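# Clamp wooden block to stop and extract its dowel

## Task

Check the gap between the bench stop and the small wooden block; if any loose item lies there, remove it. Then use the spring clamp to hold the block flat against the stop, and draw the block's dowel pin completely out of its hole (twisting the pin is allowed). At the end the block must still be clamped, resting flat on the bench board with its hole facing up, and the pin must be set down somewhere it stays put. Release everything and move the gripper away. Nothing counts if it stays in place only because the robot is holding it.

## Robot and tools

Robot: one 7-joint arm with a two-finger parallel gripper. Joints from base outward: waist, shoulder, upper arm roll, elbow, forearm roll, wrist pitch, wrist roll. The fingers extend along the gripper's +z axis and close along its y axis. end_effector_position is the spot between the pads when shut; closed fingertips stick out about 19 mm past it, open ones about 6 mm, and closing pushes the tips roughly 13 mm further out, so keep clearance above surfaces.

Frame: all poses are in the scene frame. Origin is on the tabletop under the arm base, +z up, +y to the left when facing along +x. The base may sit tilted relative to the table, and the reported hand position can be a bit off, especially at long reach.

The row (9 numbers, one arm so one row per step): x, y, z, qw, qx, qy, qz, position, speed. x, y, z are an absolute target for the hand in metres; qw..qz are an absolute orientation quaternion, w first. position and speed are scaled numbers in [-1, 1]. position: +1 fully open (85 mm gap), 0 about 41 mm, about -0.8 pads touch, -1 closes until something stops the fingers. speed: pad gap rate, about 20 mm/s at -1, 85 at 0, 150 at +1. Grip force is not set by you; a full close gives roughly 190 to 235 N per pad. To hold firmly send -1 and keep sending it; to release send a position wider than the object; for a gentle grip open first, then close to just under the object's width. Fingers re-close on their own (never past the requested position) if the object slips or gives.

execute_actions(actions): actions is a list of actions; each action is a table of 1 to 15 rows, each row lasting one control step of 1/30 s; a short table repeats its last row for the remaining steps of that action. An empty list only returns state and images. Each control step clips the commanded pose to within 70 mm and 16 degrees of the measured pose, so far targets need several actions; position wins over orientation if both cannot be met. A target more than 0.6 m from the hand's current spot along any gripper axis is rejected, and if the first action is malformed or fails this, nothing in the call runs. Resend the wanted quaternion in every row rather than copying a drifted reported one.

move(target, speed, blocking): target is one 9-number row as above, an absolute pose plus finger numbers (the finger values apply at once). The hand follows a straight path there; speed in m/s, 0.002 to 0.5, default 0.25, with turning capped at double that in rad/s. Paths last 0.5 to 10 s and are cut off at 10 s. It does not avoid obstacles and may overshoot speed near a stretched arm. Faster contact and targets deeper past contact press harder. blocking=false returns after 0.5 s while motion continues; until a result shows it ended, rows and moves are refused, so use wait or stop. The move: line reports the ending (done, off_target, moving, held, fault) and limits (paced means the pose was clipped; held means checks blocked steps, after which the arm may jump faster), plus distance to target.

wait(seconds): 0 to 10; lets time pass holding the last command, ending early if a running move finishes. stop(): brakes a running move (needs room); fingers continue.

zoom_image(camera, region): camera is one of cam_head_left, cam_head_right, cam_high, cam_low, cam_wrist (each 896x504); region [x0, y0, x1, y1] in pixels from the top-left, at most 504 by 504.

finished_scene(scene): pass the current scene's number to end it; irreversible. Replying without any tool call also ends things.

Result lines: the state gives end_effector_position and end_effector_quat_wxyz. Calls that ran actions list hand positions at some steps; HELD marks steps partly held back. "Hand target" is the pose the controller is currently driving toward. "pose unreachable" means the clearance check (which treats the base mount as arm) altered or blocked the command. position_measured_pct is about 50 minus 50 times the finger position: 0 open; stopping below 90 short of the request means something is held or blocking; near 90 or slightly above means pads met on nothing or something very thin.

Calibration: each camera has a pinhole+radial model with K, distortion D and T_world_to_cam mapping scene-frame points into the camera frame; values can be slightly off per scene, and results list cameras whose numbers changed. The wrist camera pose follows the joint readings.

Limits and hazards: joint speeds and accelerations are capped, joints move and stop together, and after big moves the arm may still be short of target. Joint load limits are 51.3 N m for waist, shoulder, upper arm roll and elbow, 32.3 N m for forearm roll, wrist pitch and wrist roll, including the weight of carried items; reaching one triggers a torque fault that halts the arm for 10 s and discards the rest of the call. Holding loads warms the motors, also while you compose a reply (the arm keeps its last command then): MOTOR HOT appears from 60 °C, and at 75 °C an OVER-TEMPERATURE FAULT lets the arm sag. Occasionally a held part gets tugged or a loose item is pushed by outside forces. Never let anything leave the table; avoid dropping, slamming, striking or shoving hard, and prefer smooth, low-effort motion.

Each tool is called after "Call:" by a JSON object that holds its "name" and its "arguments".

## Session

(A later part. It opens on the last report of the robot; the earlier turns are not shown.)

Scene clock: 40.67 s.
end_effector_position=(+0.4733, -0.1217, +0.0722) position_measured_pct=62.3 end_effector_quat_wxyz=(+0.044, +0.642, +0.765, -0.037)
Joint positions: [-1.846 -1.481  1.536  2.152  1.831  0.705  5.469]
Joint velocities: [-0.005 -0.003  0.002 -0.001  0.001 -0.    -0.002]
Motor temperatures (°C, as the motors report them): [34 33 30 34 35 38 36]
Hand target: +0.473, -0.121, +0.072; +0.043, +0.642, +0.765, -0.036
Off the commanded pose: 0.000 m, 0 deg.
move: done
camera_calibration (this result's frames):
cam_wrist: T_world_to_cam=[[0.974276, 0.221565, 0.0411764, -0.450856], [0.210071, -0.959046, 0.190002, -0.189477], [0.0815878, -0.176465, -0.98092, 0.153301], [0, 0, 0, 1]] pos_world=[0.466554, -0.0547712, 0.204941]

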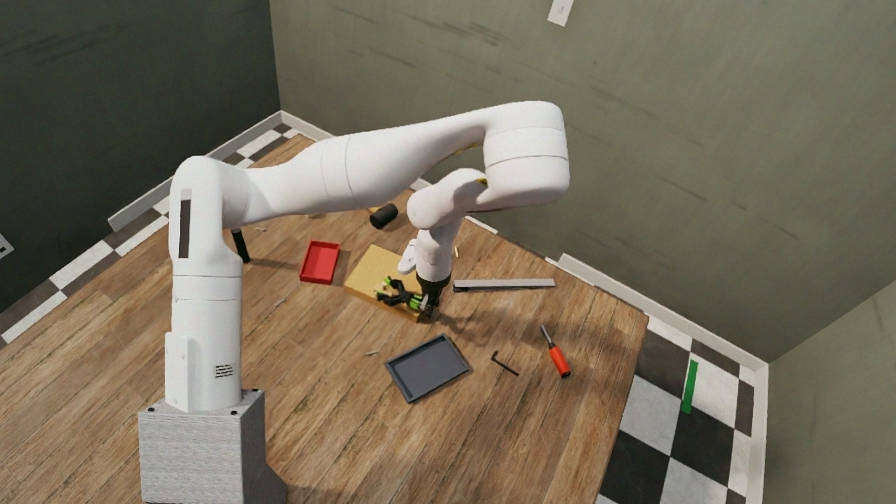

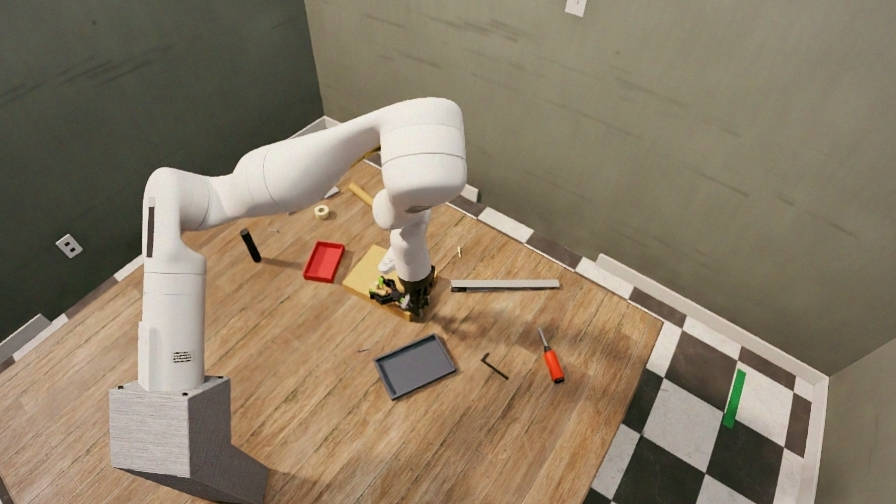

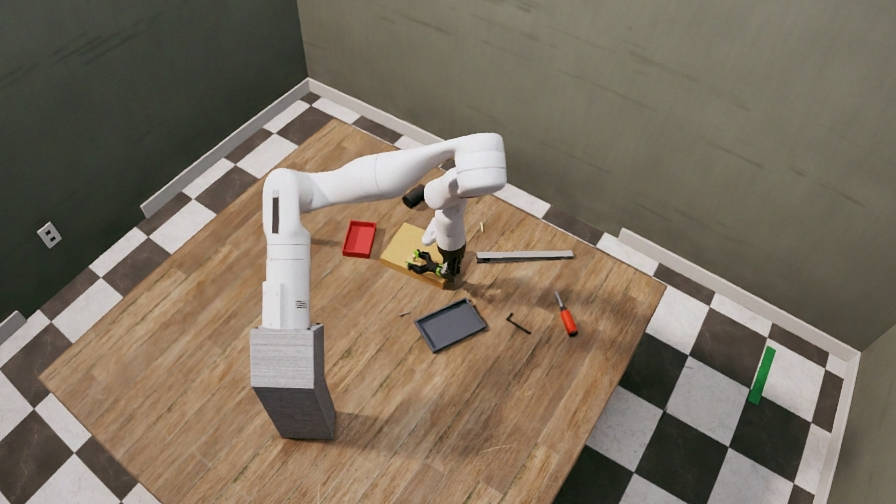

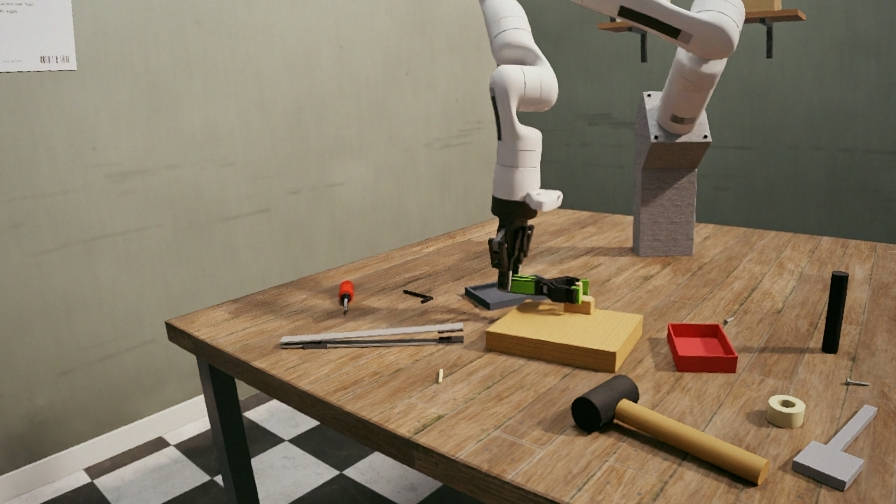

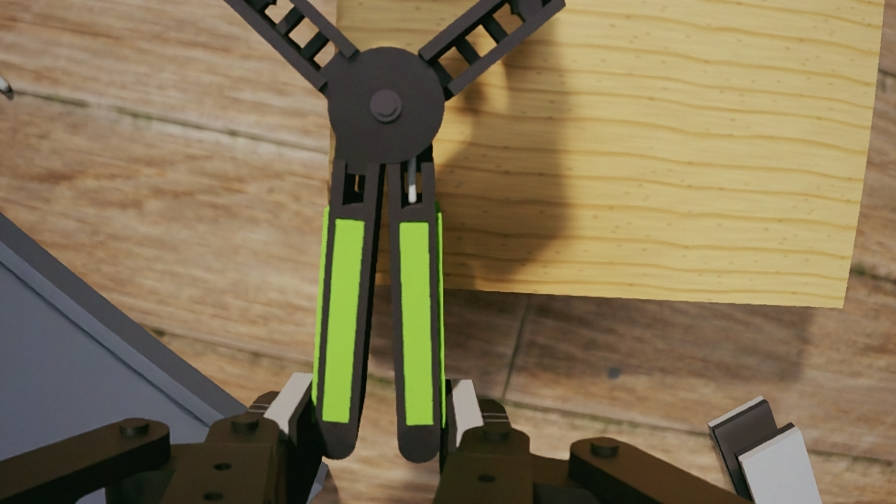

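Call:
{"name": "move", "arguments": {"target": [0.4733,-0.1215,0.051,0.0434,0.6418,0.7648,-0.0364,-0.25,-0.5], "speed": 0.03}}

Call:
{"name": "zoom_image", "arguments": {"camera": "cam_low", "region": [480, 240, 620, 340]}}

Call:
{"name": "zoom_image", "arguments": {"camera": "cam_head_left", "region": [350, 255, 440, 325]}}

Scene clock: 42.13 s.
end_effector_position=(+0.4733, -0.1219, +0.0515) position_measured_pct=62.3 end_effector_quat_wxyz=(+0.044, +0.642, +0.765, -0.037)
Joint positions: [-1.893 -1.513  1.553  2.13   1.892  0.718  5.436]
Joint velocities: [-0.002 -0.001  0.001 -0.001  0.003 -0.    -0.002]
Motor temperatures (°C, as the motors report them): [34 33 30 34 35 38 36]
Hand target: +0.473, -0.121, +0.051; +0.043, +0.642, +0.765, -0.036
Off the commanded pose: 0.001 m, 0 deg.
move: done
camera_calibration (this result's frames):
cam_wrist: T_world_to_cam=[[0.974259, 0.221617, 0.0413042, -0.450016], [0.210067, -0.958968, 0.190399, -0.185717], [0.081805, -0.176821, -0.980838, 0.132863], [0, 0, 0, 1]] pos_world=[0.466576, -0.0548723, 0.184264]

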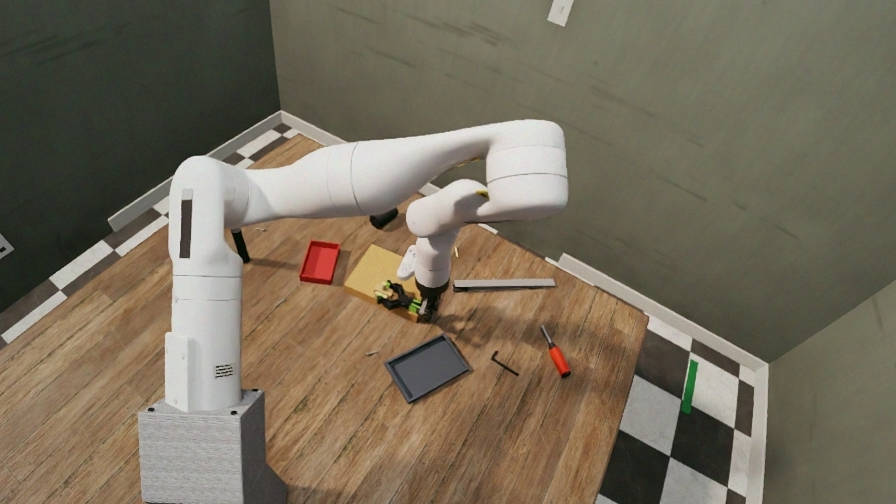

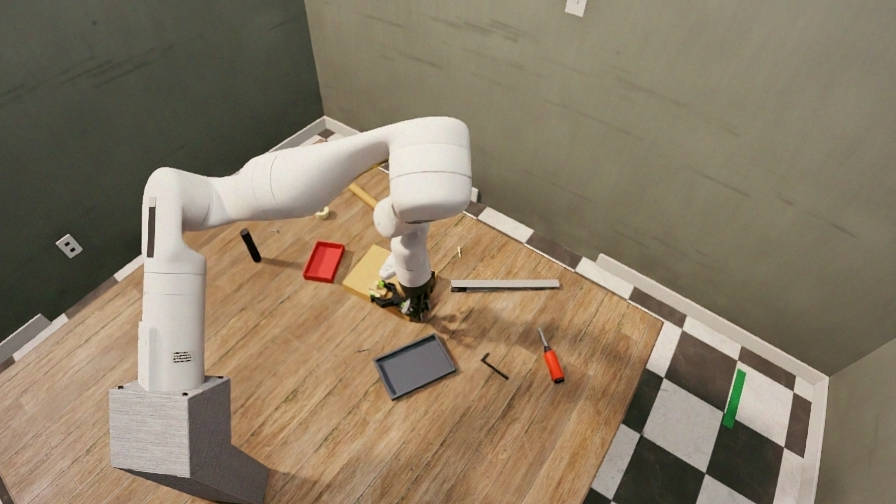

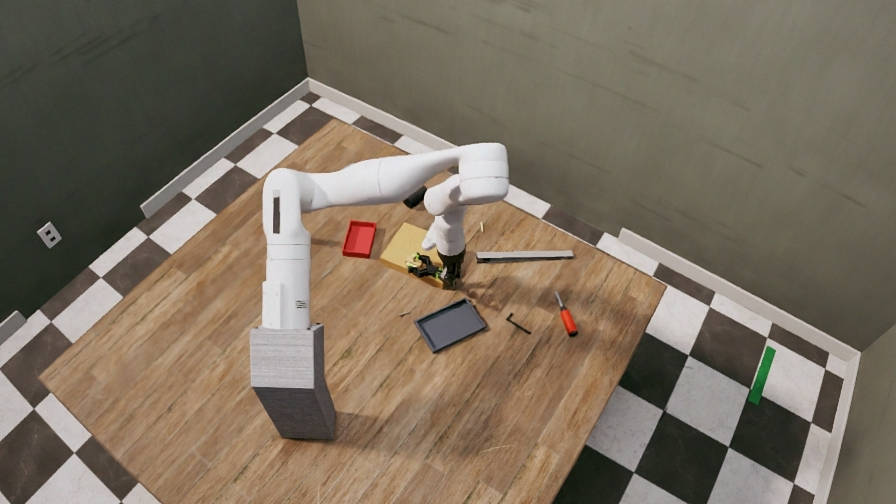

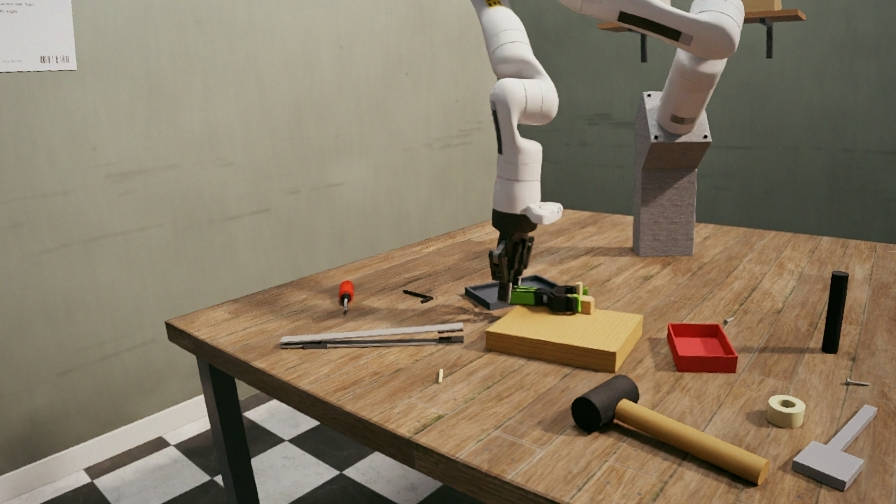

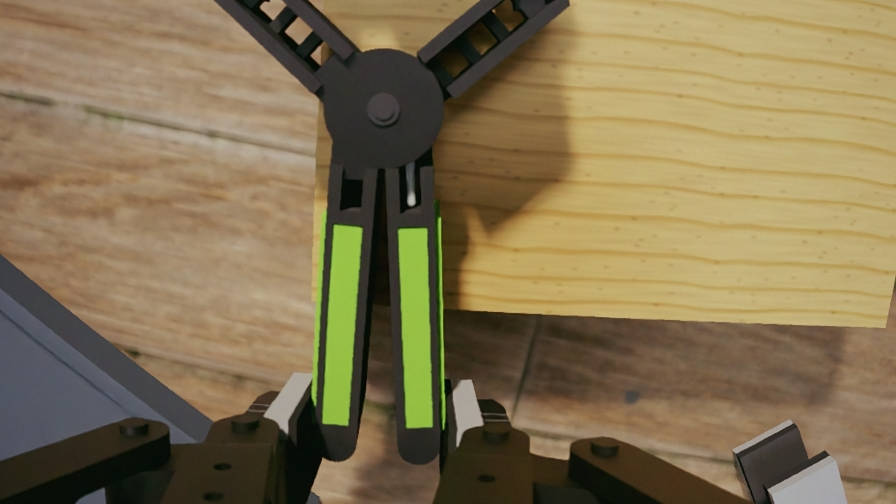

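Region (480, 240, 620, 340) of cam_low's 896x504 image, scaled by 3.600, with more detail than that image has; it fills the top 360 rows of this view, and the rest is white.

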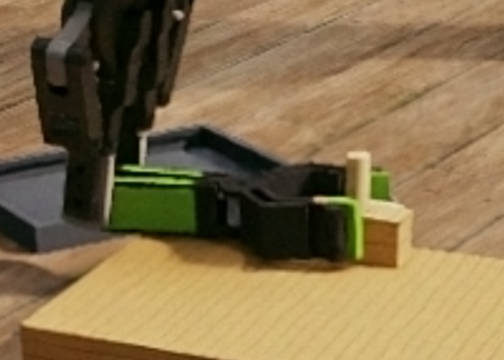

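Region (350, 255, 440, 325) of cam_head_left's 896x504 image, scaled by 5.600, with more detail than that image has.

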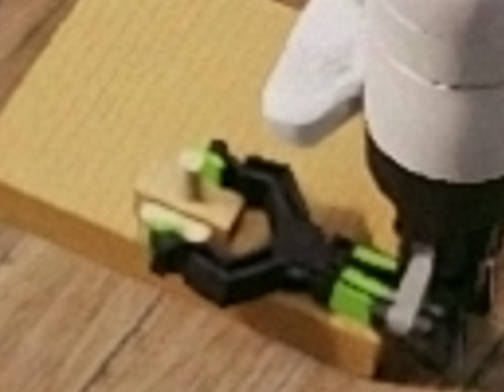

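Call:
{"name": "execute_actions", "arguments": {"actions": [[[0.4733,-0.1215,0.0515,0.0434,0.6418,0.7648,-0.0364,0.5,-0.8]],[[0.4733,-0.1215,0.0515,0.0434,0.6418,0.7648,-0.0364,0.5,-0.8]],[[0.4733,-0.1215,0.0515,0.0434,0.6418,0.7648,-0.0364,0.5,0.5]]]}}

Call:
{"name": "zoom_image", "arguments": {"camera": "cam_low", "region": [480, 240, 620, 340]}}

Call:
{"name": "zoom_image", "arguments": {"camera": "cam_head_left", "region": [350, 255, 440, 325]}}

Scene clock: 44.17 s.
end_effector_position=(+0.4733, -0.1215, +0.0515) position_measured_pct=25.0 end_effector_quat_wxyz=(+0.043, +0.642, +0.765, -0.036)
Joint positions: [-1.893 -1.513  1.553  2.13   1.89   0.717  5.437]
Joint velocities: [ 0.     0.001 -0.    -0.001 -0.001  0.     0.001]
Motor temperatures (°C, as the motors report them): [34 33 30 34 35 38 36]
Hand target: +0.473, -0.122, +0.052; +0.043, +0.642, +0.765, -0.036
Off the commanded pose: 0.000 m, 0 deg.
Step readings (end_effector_position; steps 1 to 15: 1st action; 16 to 30: 2nd action; 31 to 45: 3rd action):
0: (+0.4733, -0.1219, +0.0515)
1: (+0.4734, -0.1220, +0.0516)
2: (+0.4734, -0.1219, +0.0518)
4: (+0.4734, -0.1218, +0.0518)
8: (+0.4728, -0.1215, +0.0515)
15: (+0.4731, -0.1212, +0.0514)
16: (+0.4732, -0.1213, +0.0514)
17: (+0.4733, -0.1214, +0.0515)
19: (+0.4733, -0.1215, +0.0515)
23: (+0.4733, -0.1215, +0.0515)
30: (+0.4733, -0.1215, +0.0515)
31: (+0.4733, -0.1215, +0.0515)
32: (+0.4733, -0.1215, +0.0515)
34: (+0.4733, -0.1215, +0.0515)
38: (+0.4733, -0.1215, +0.0515)
45: end_effector_position above
camera_calibration (this result's frames):
cam_wrist: T_world_to_cam=[[0.974276, 0.221566, 0.0411719, -0.450065], [0.210138, -0.959187, 0.189217, -0.185327], [0.0814156, -0.175698, -0.981072, 0.133246], [0, 0, 0, 1]] pos_world=[0.466584, -0.0546333, 0.184321]

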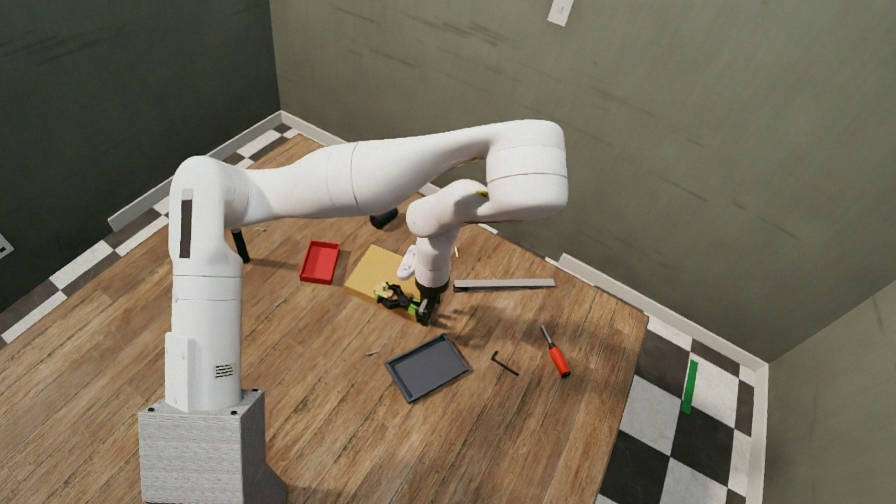

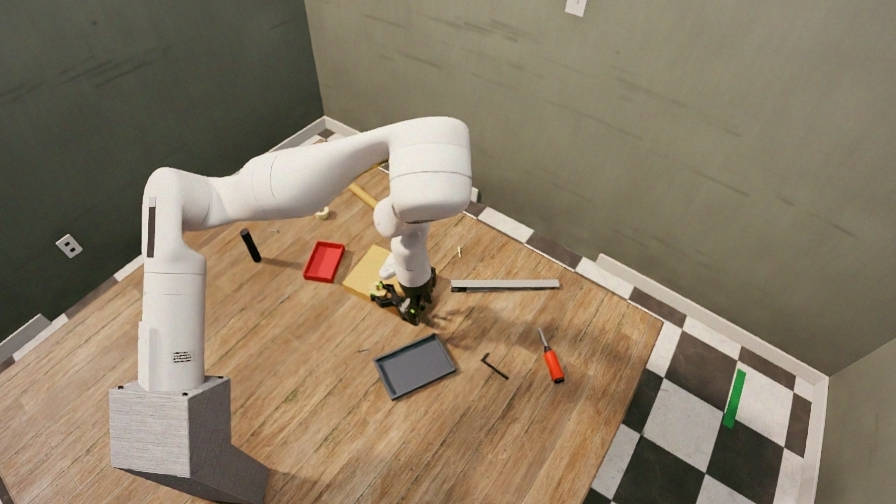

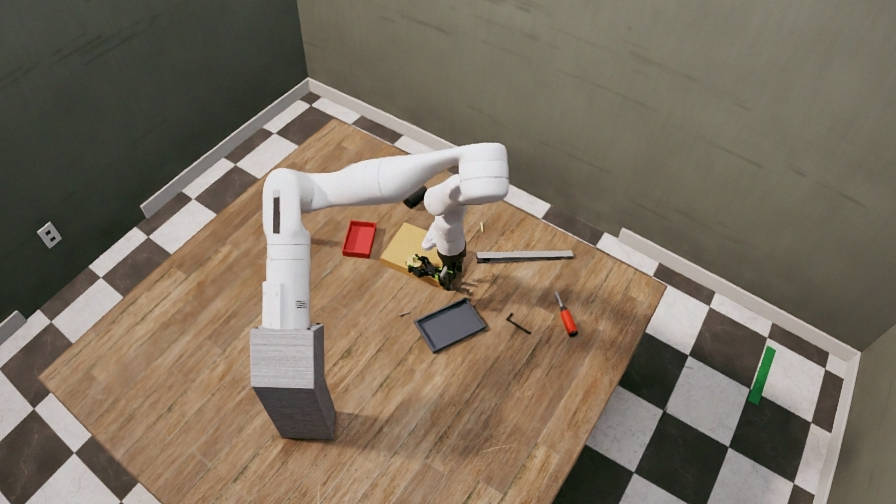

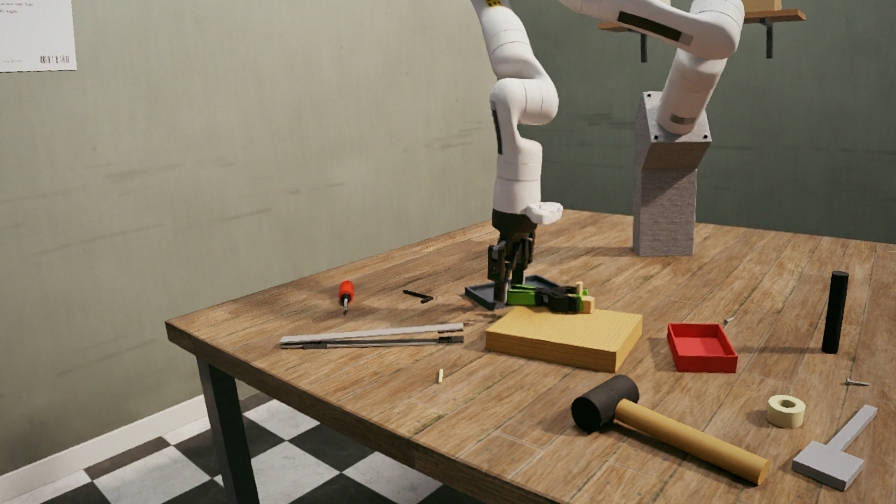

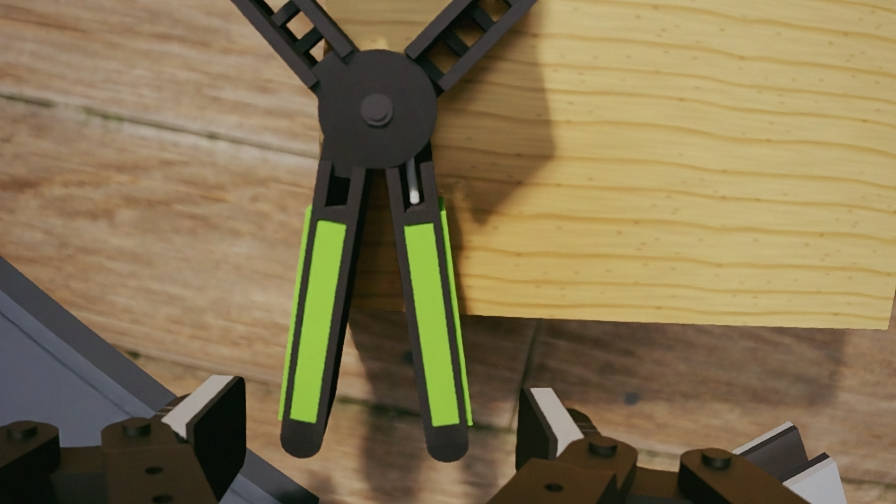

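Region (480, 240, 620, 340) of cam_low's 896x504 image, scaled by 3.600, with more detail than that image has; it fills the top 360 rows of this view, and the rest is white.

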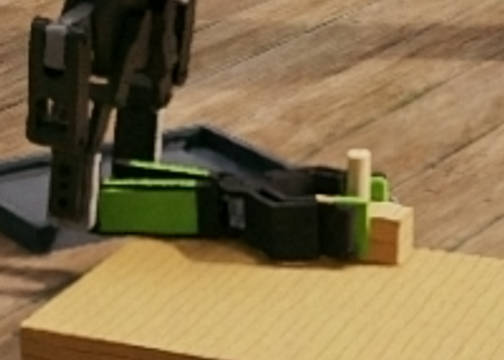

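Region (350, 255, 440, 325) of cam_head_left's 896x504 image, scaled by 5.600, with more detail than that image has.

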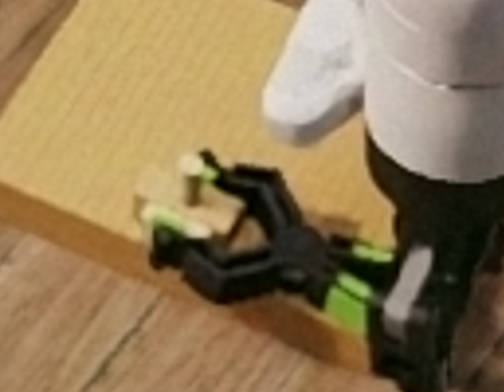

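Call:
{"name": "move", "arguments": {"target": [0.4733,-0.1215,0.09,0.0434,0.6418,0.7648,-0.0364,0.5,0.5]}}

Call:
{"name": "move", "arguments": {"target": [0.459,-0.03,0.15,0,0.6428,0.766,0,0,0.5]}}

Scene clock: 45.20 s.
end_effector_position=(+0.4733, -0.1212, +0.0898) position_measured_pct=25.0 end_effector_quat_wxyz=(+0.043, +0.642, +0.765, -0.036)
Joint positions: [-1.804 -1.454  1.519  2.168  1.771  0.693  5.506]
Joint velocities: [ 0.006  0.005 -0.001  0.001 -0.002  0.003  0.002]
Motor temperatures (°C, as the motors report them): [34 33 30 34 35 38 36]
Hand target: +0.473, -0.122, +0.090; +0.043, +0.642, +0.765, -0.036
Off the commanded pose: 0.000 m, 0 deg.
move: done
camera_calibration (this result's frames):
cam_wrist: T_world_to_cam=[[0.974266, 0.221614, 0.041154, -0.451718], [0.210265, -0.959339, 0.1883, -0.192335], [0.0812108, -0.174801, -0.981249, 0.171106], [0, 0, 0, 1]] pos_world=[0.466639, -0.0544974, 0.222704]

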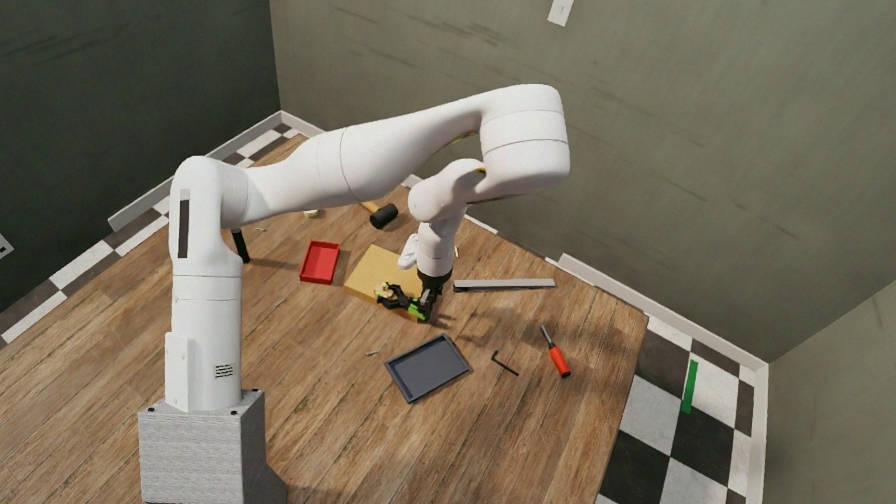

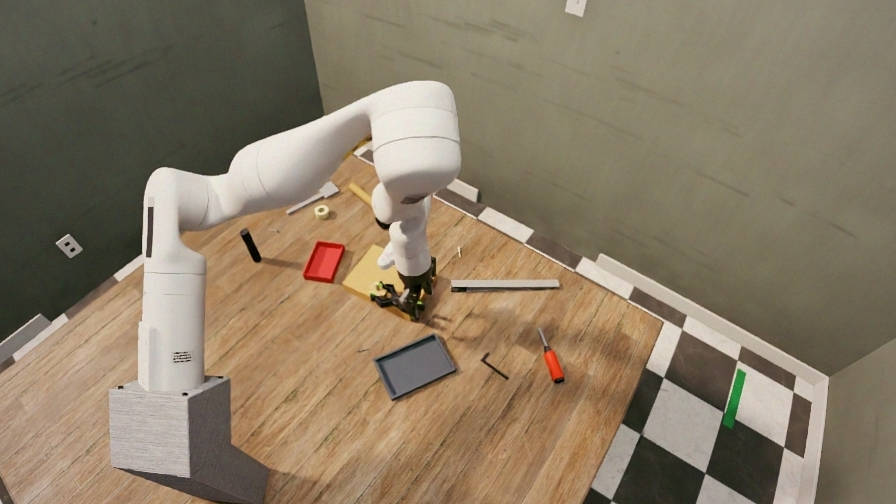

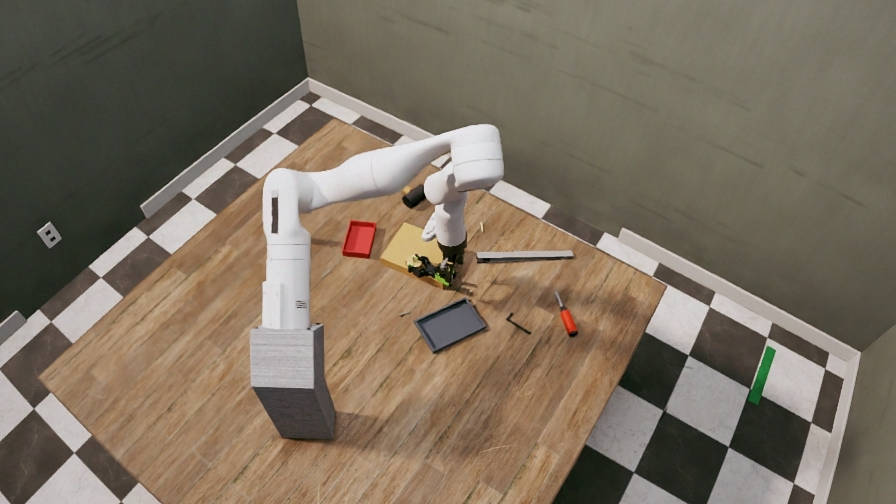

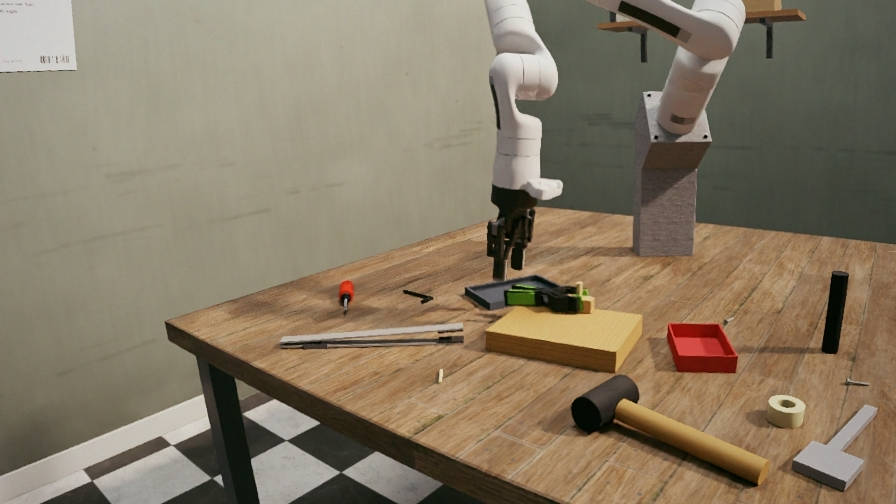

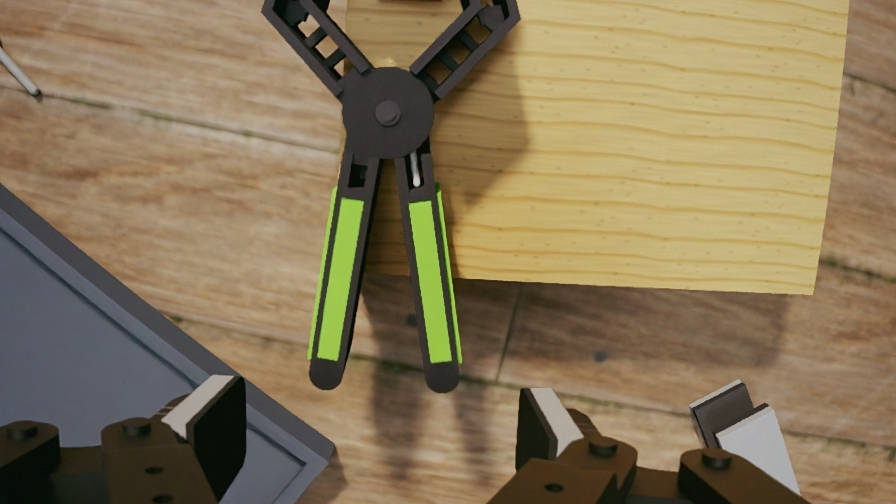

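Scene clock: 46.10 s.
end_effector_position=(+0.4593, -0.0297, +0.1501) position_measured_pct=49.6 end_effector_quat_wxyz=(-0.000, +0.643, +0.766, +0.001)
Joint positions: [-1.707 -1.337  1.338  2.327  1.536  0.664  5.482]
Joint velocities: [ 0.006  0.003 -0.003 -0.003 -0.002  0.006  0.001]
Motor temperatures (°C, as the motors report them): [34 33 30 34 35 38 36]
Hand target: +0.459, -0.030, +0.150; +0.000, +0.643, +0.766, +0.000
Off the commanded pose: 0.000 m, 0 deg.
move: done
camera_calibration (this result's frames):
cam_wrist: T_world_to_cam=[[0.97507, 0.216766, 0.0474388, -0.462255], [0.212866, -0.974131, 0.075869, -0.0976216], [0.0626575, -0.0638795, -0.995989, 0.261381], [0, 0, 0, 1]] pos_world=[0.455134, 0.0218018, 0.289668]

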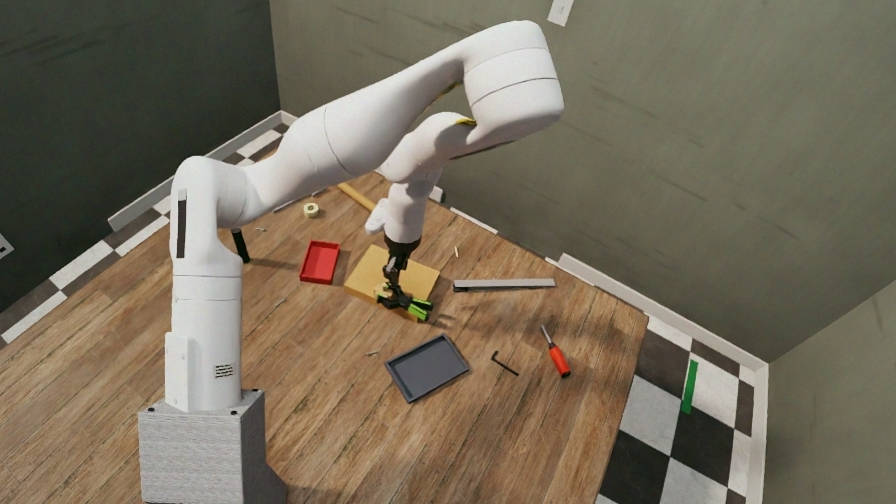

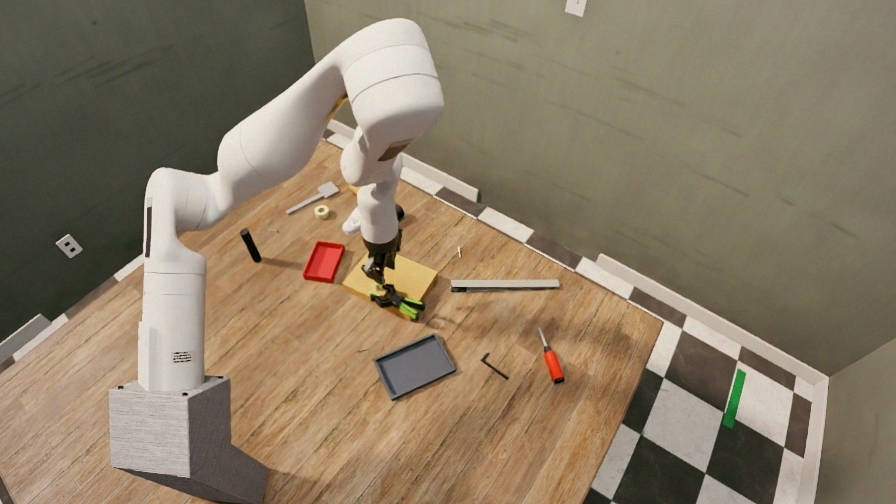

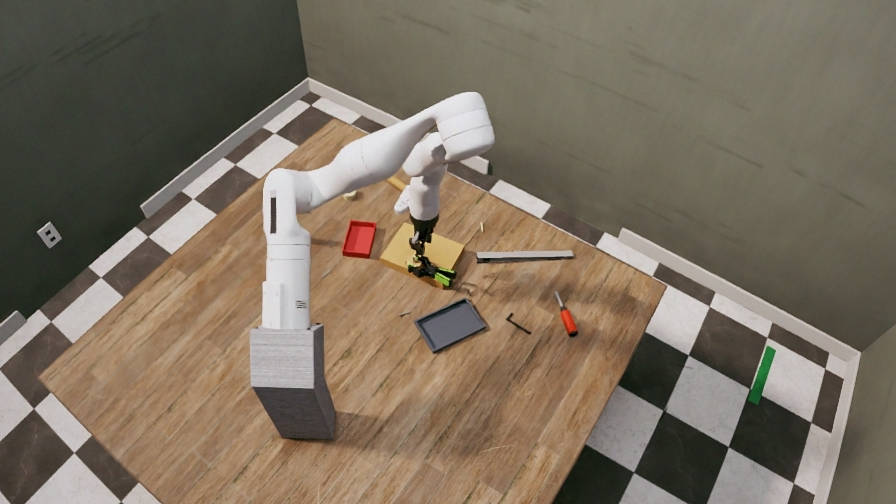

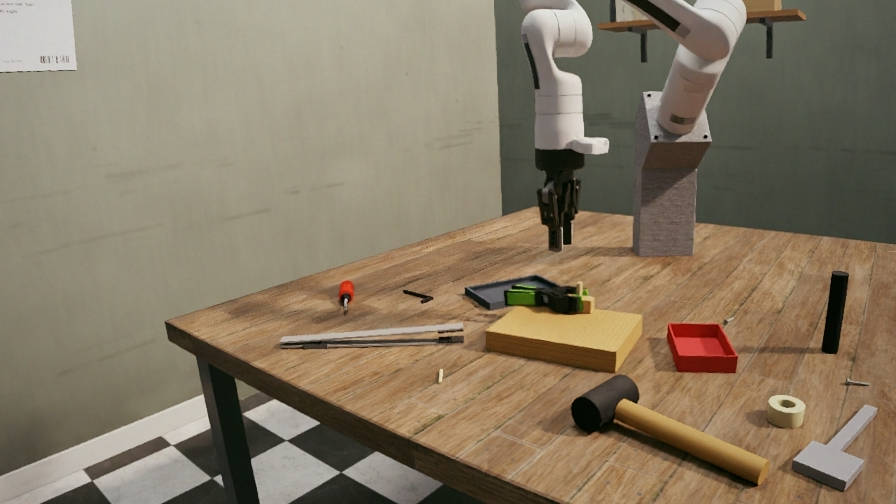

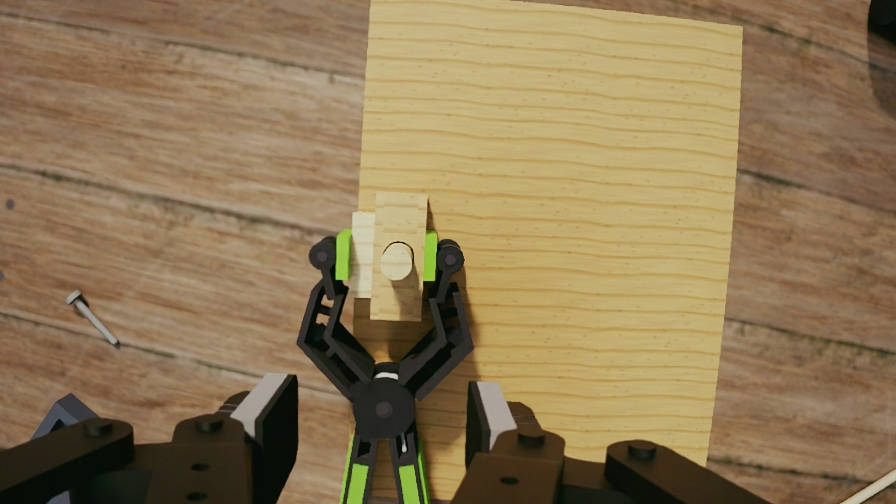

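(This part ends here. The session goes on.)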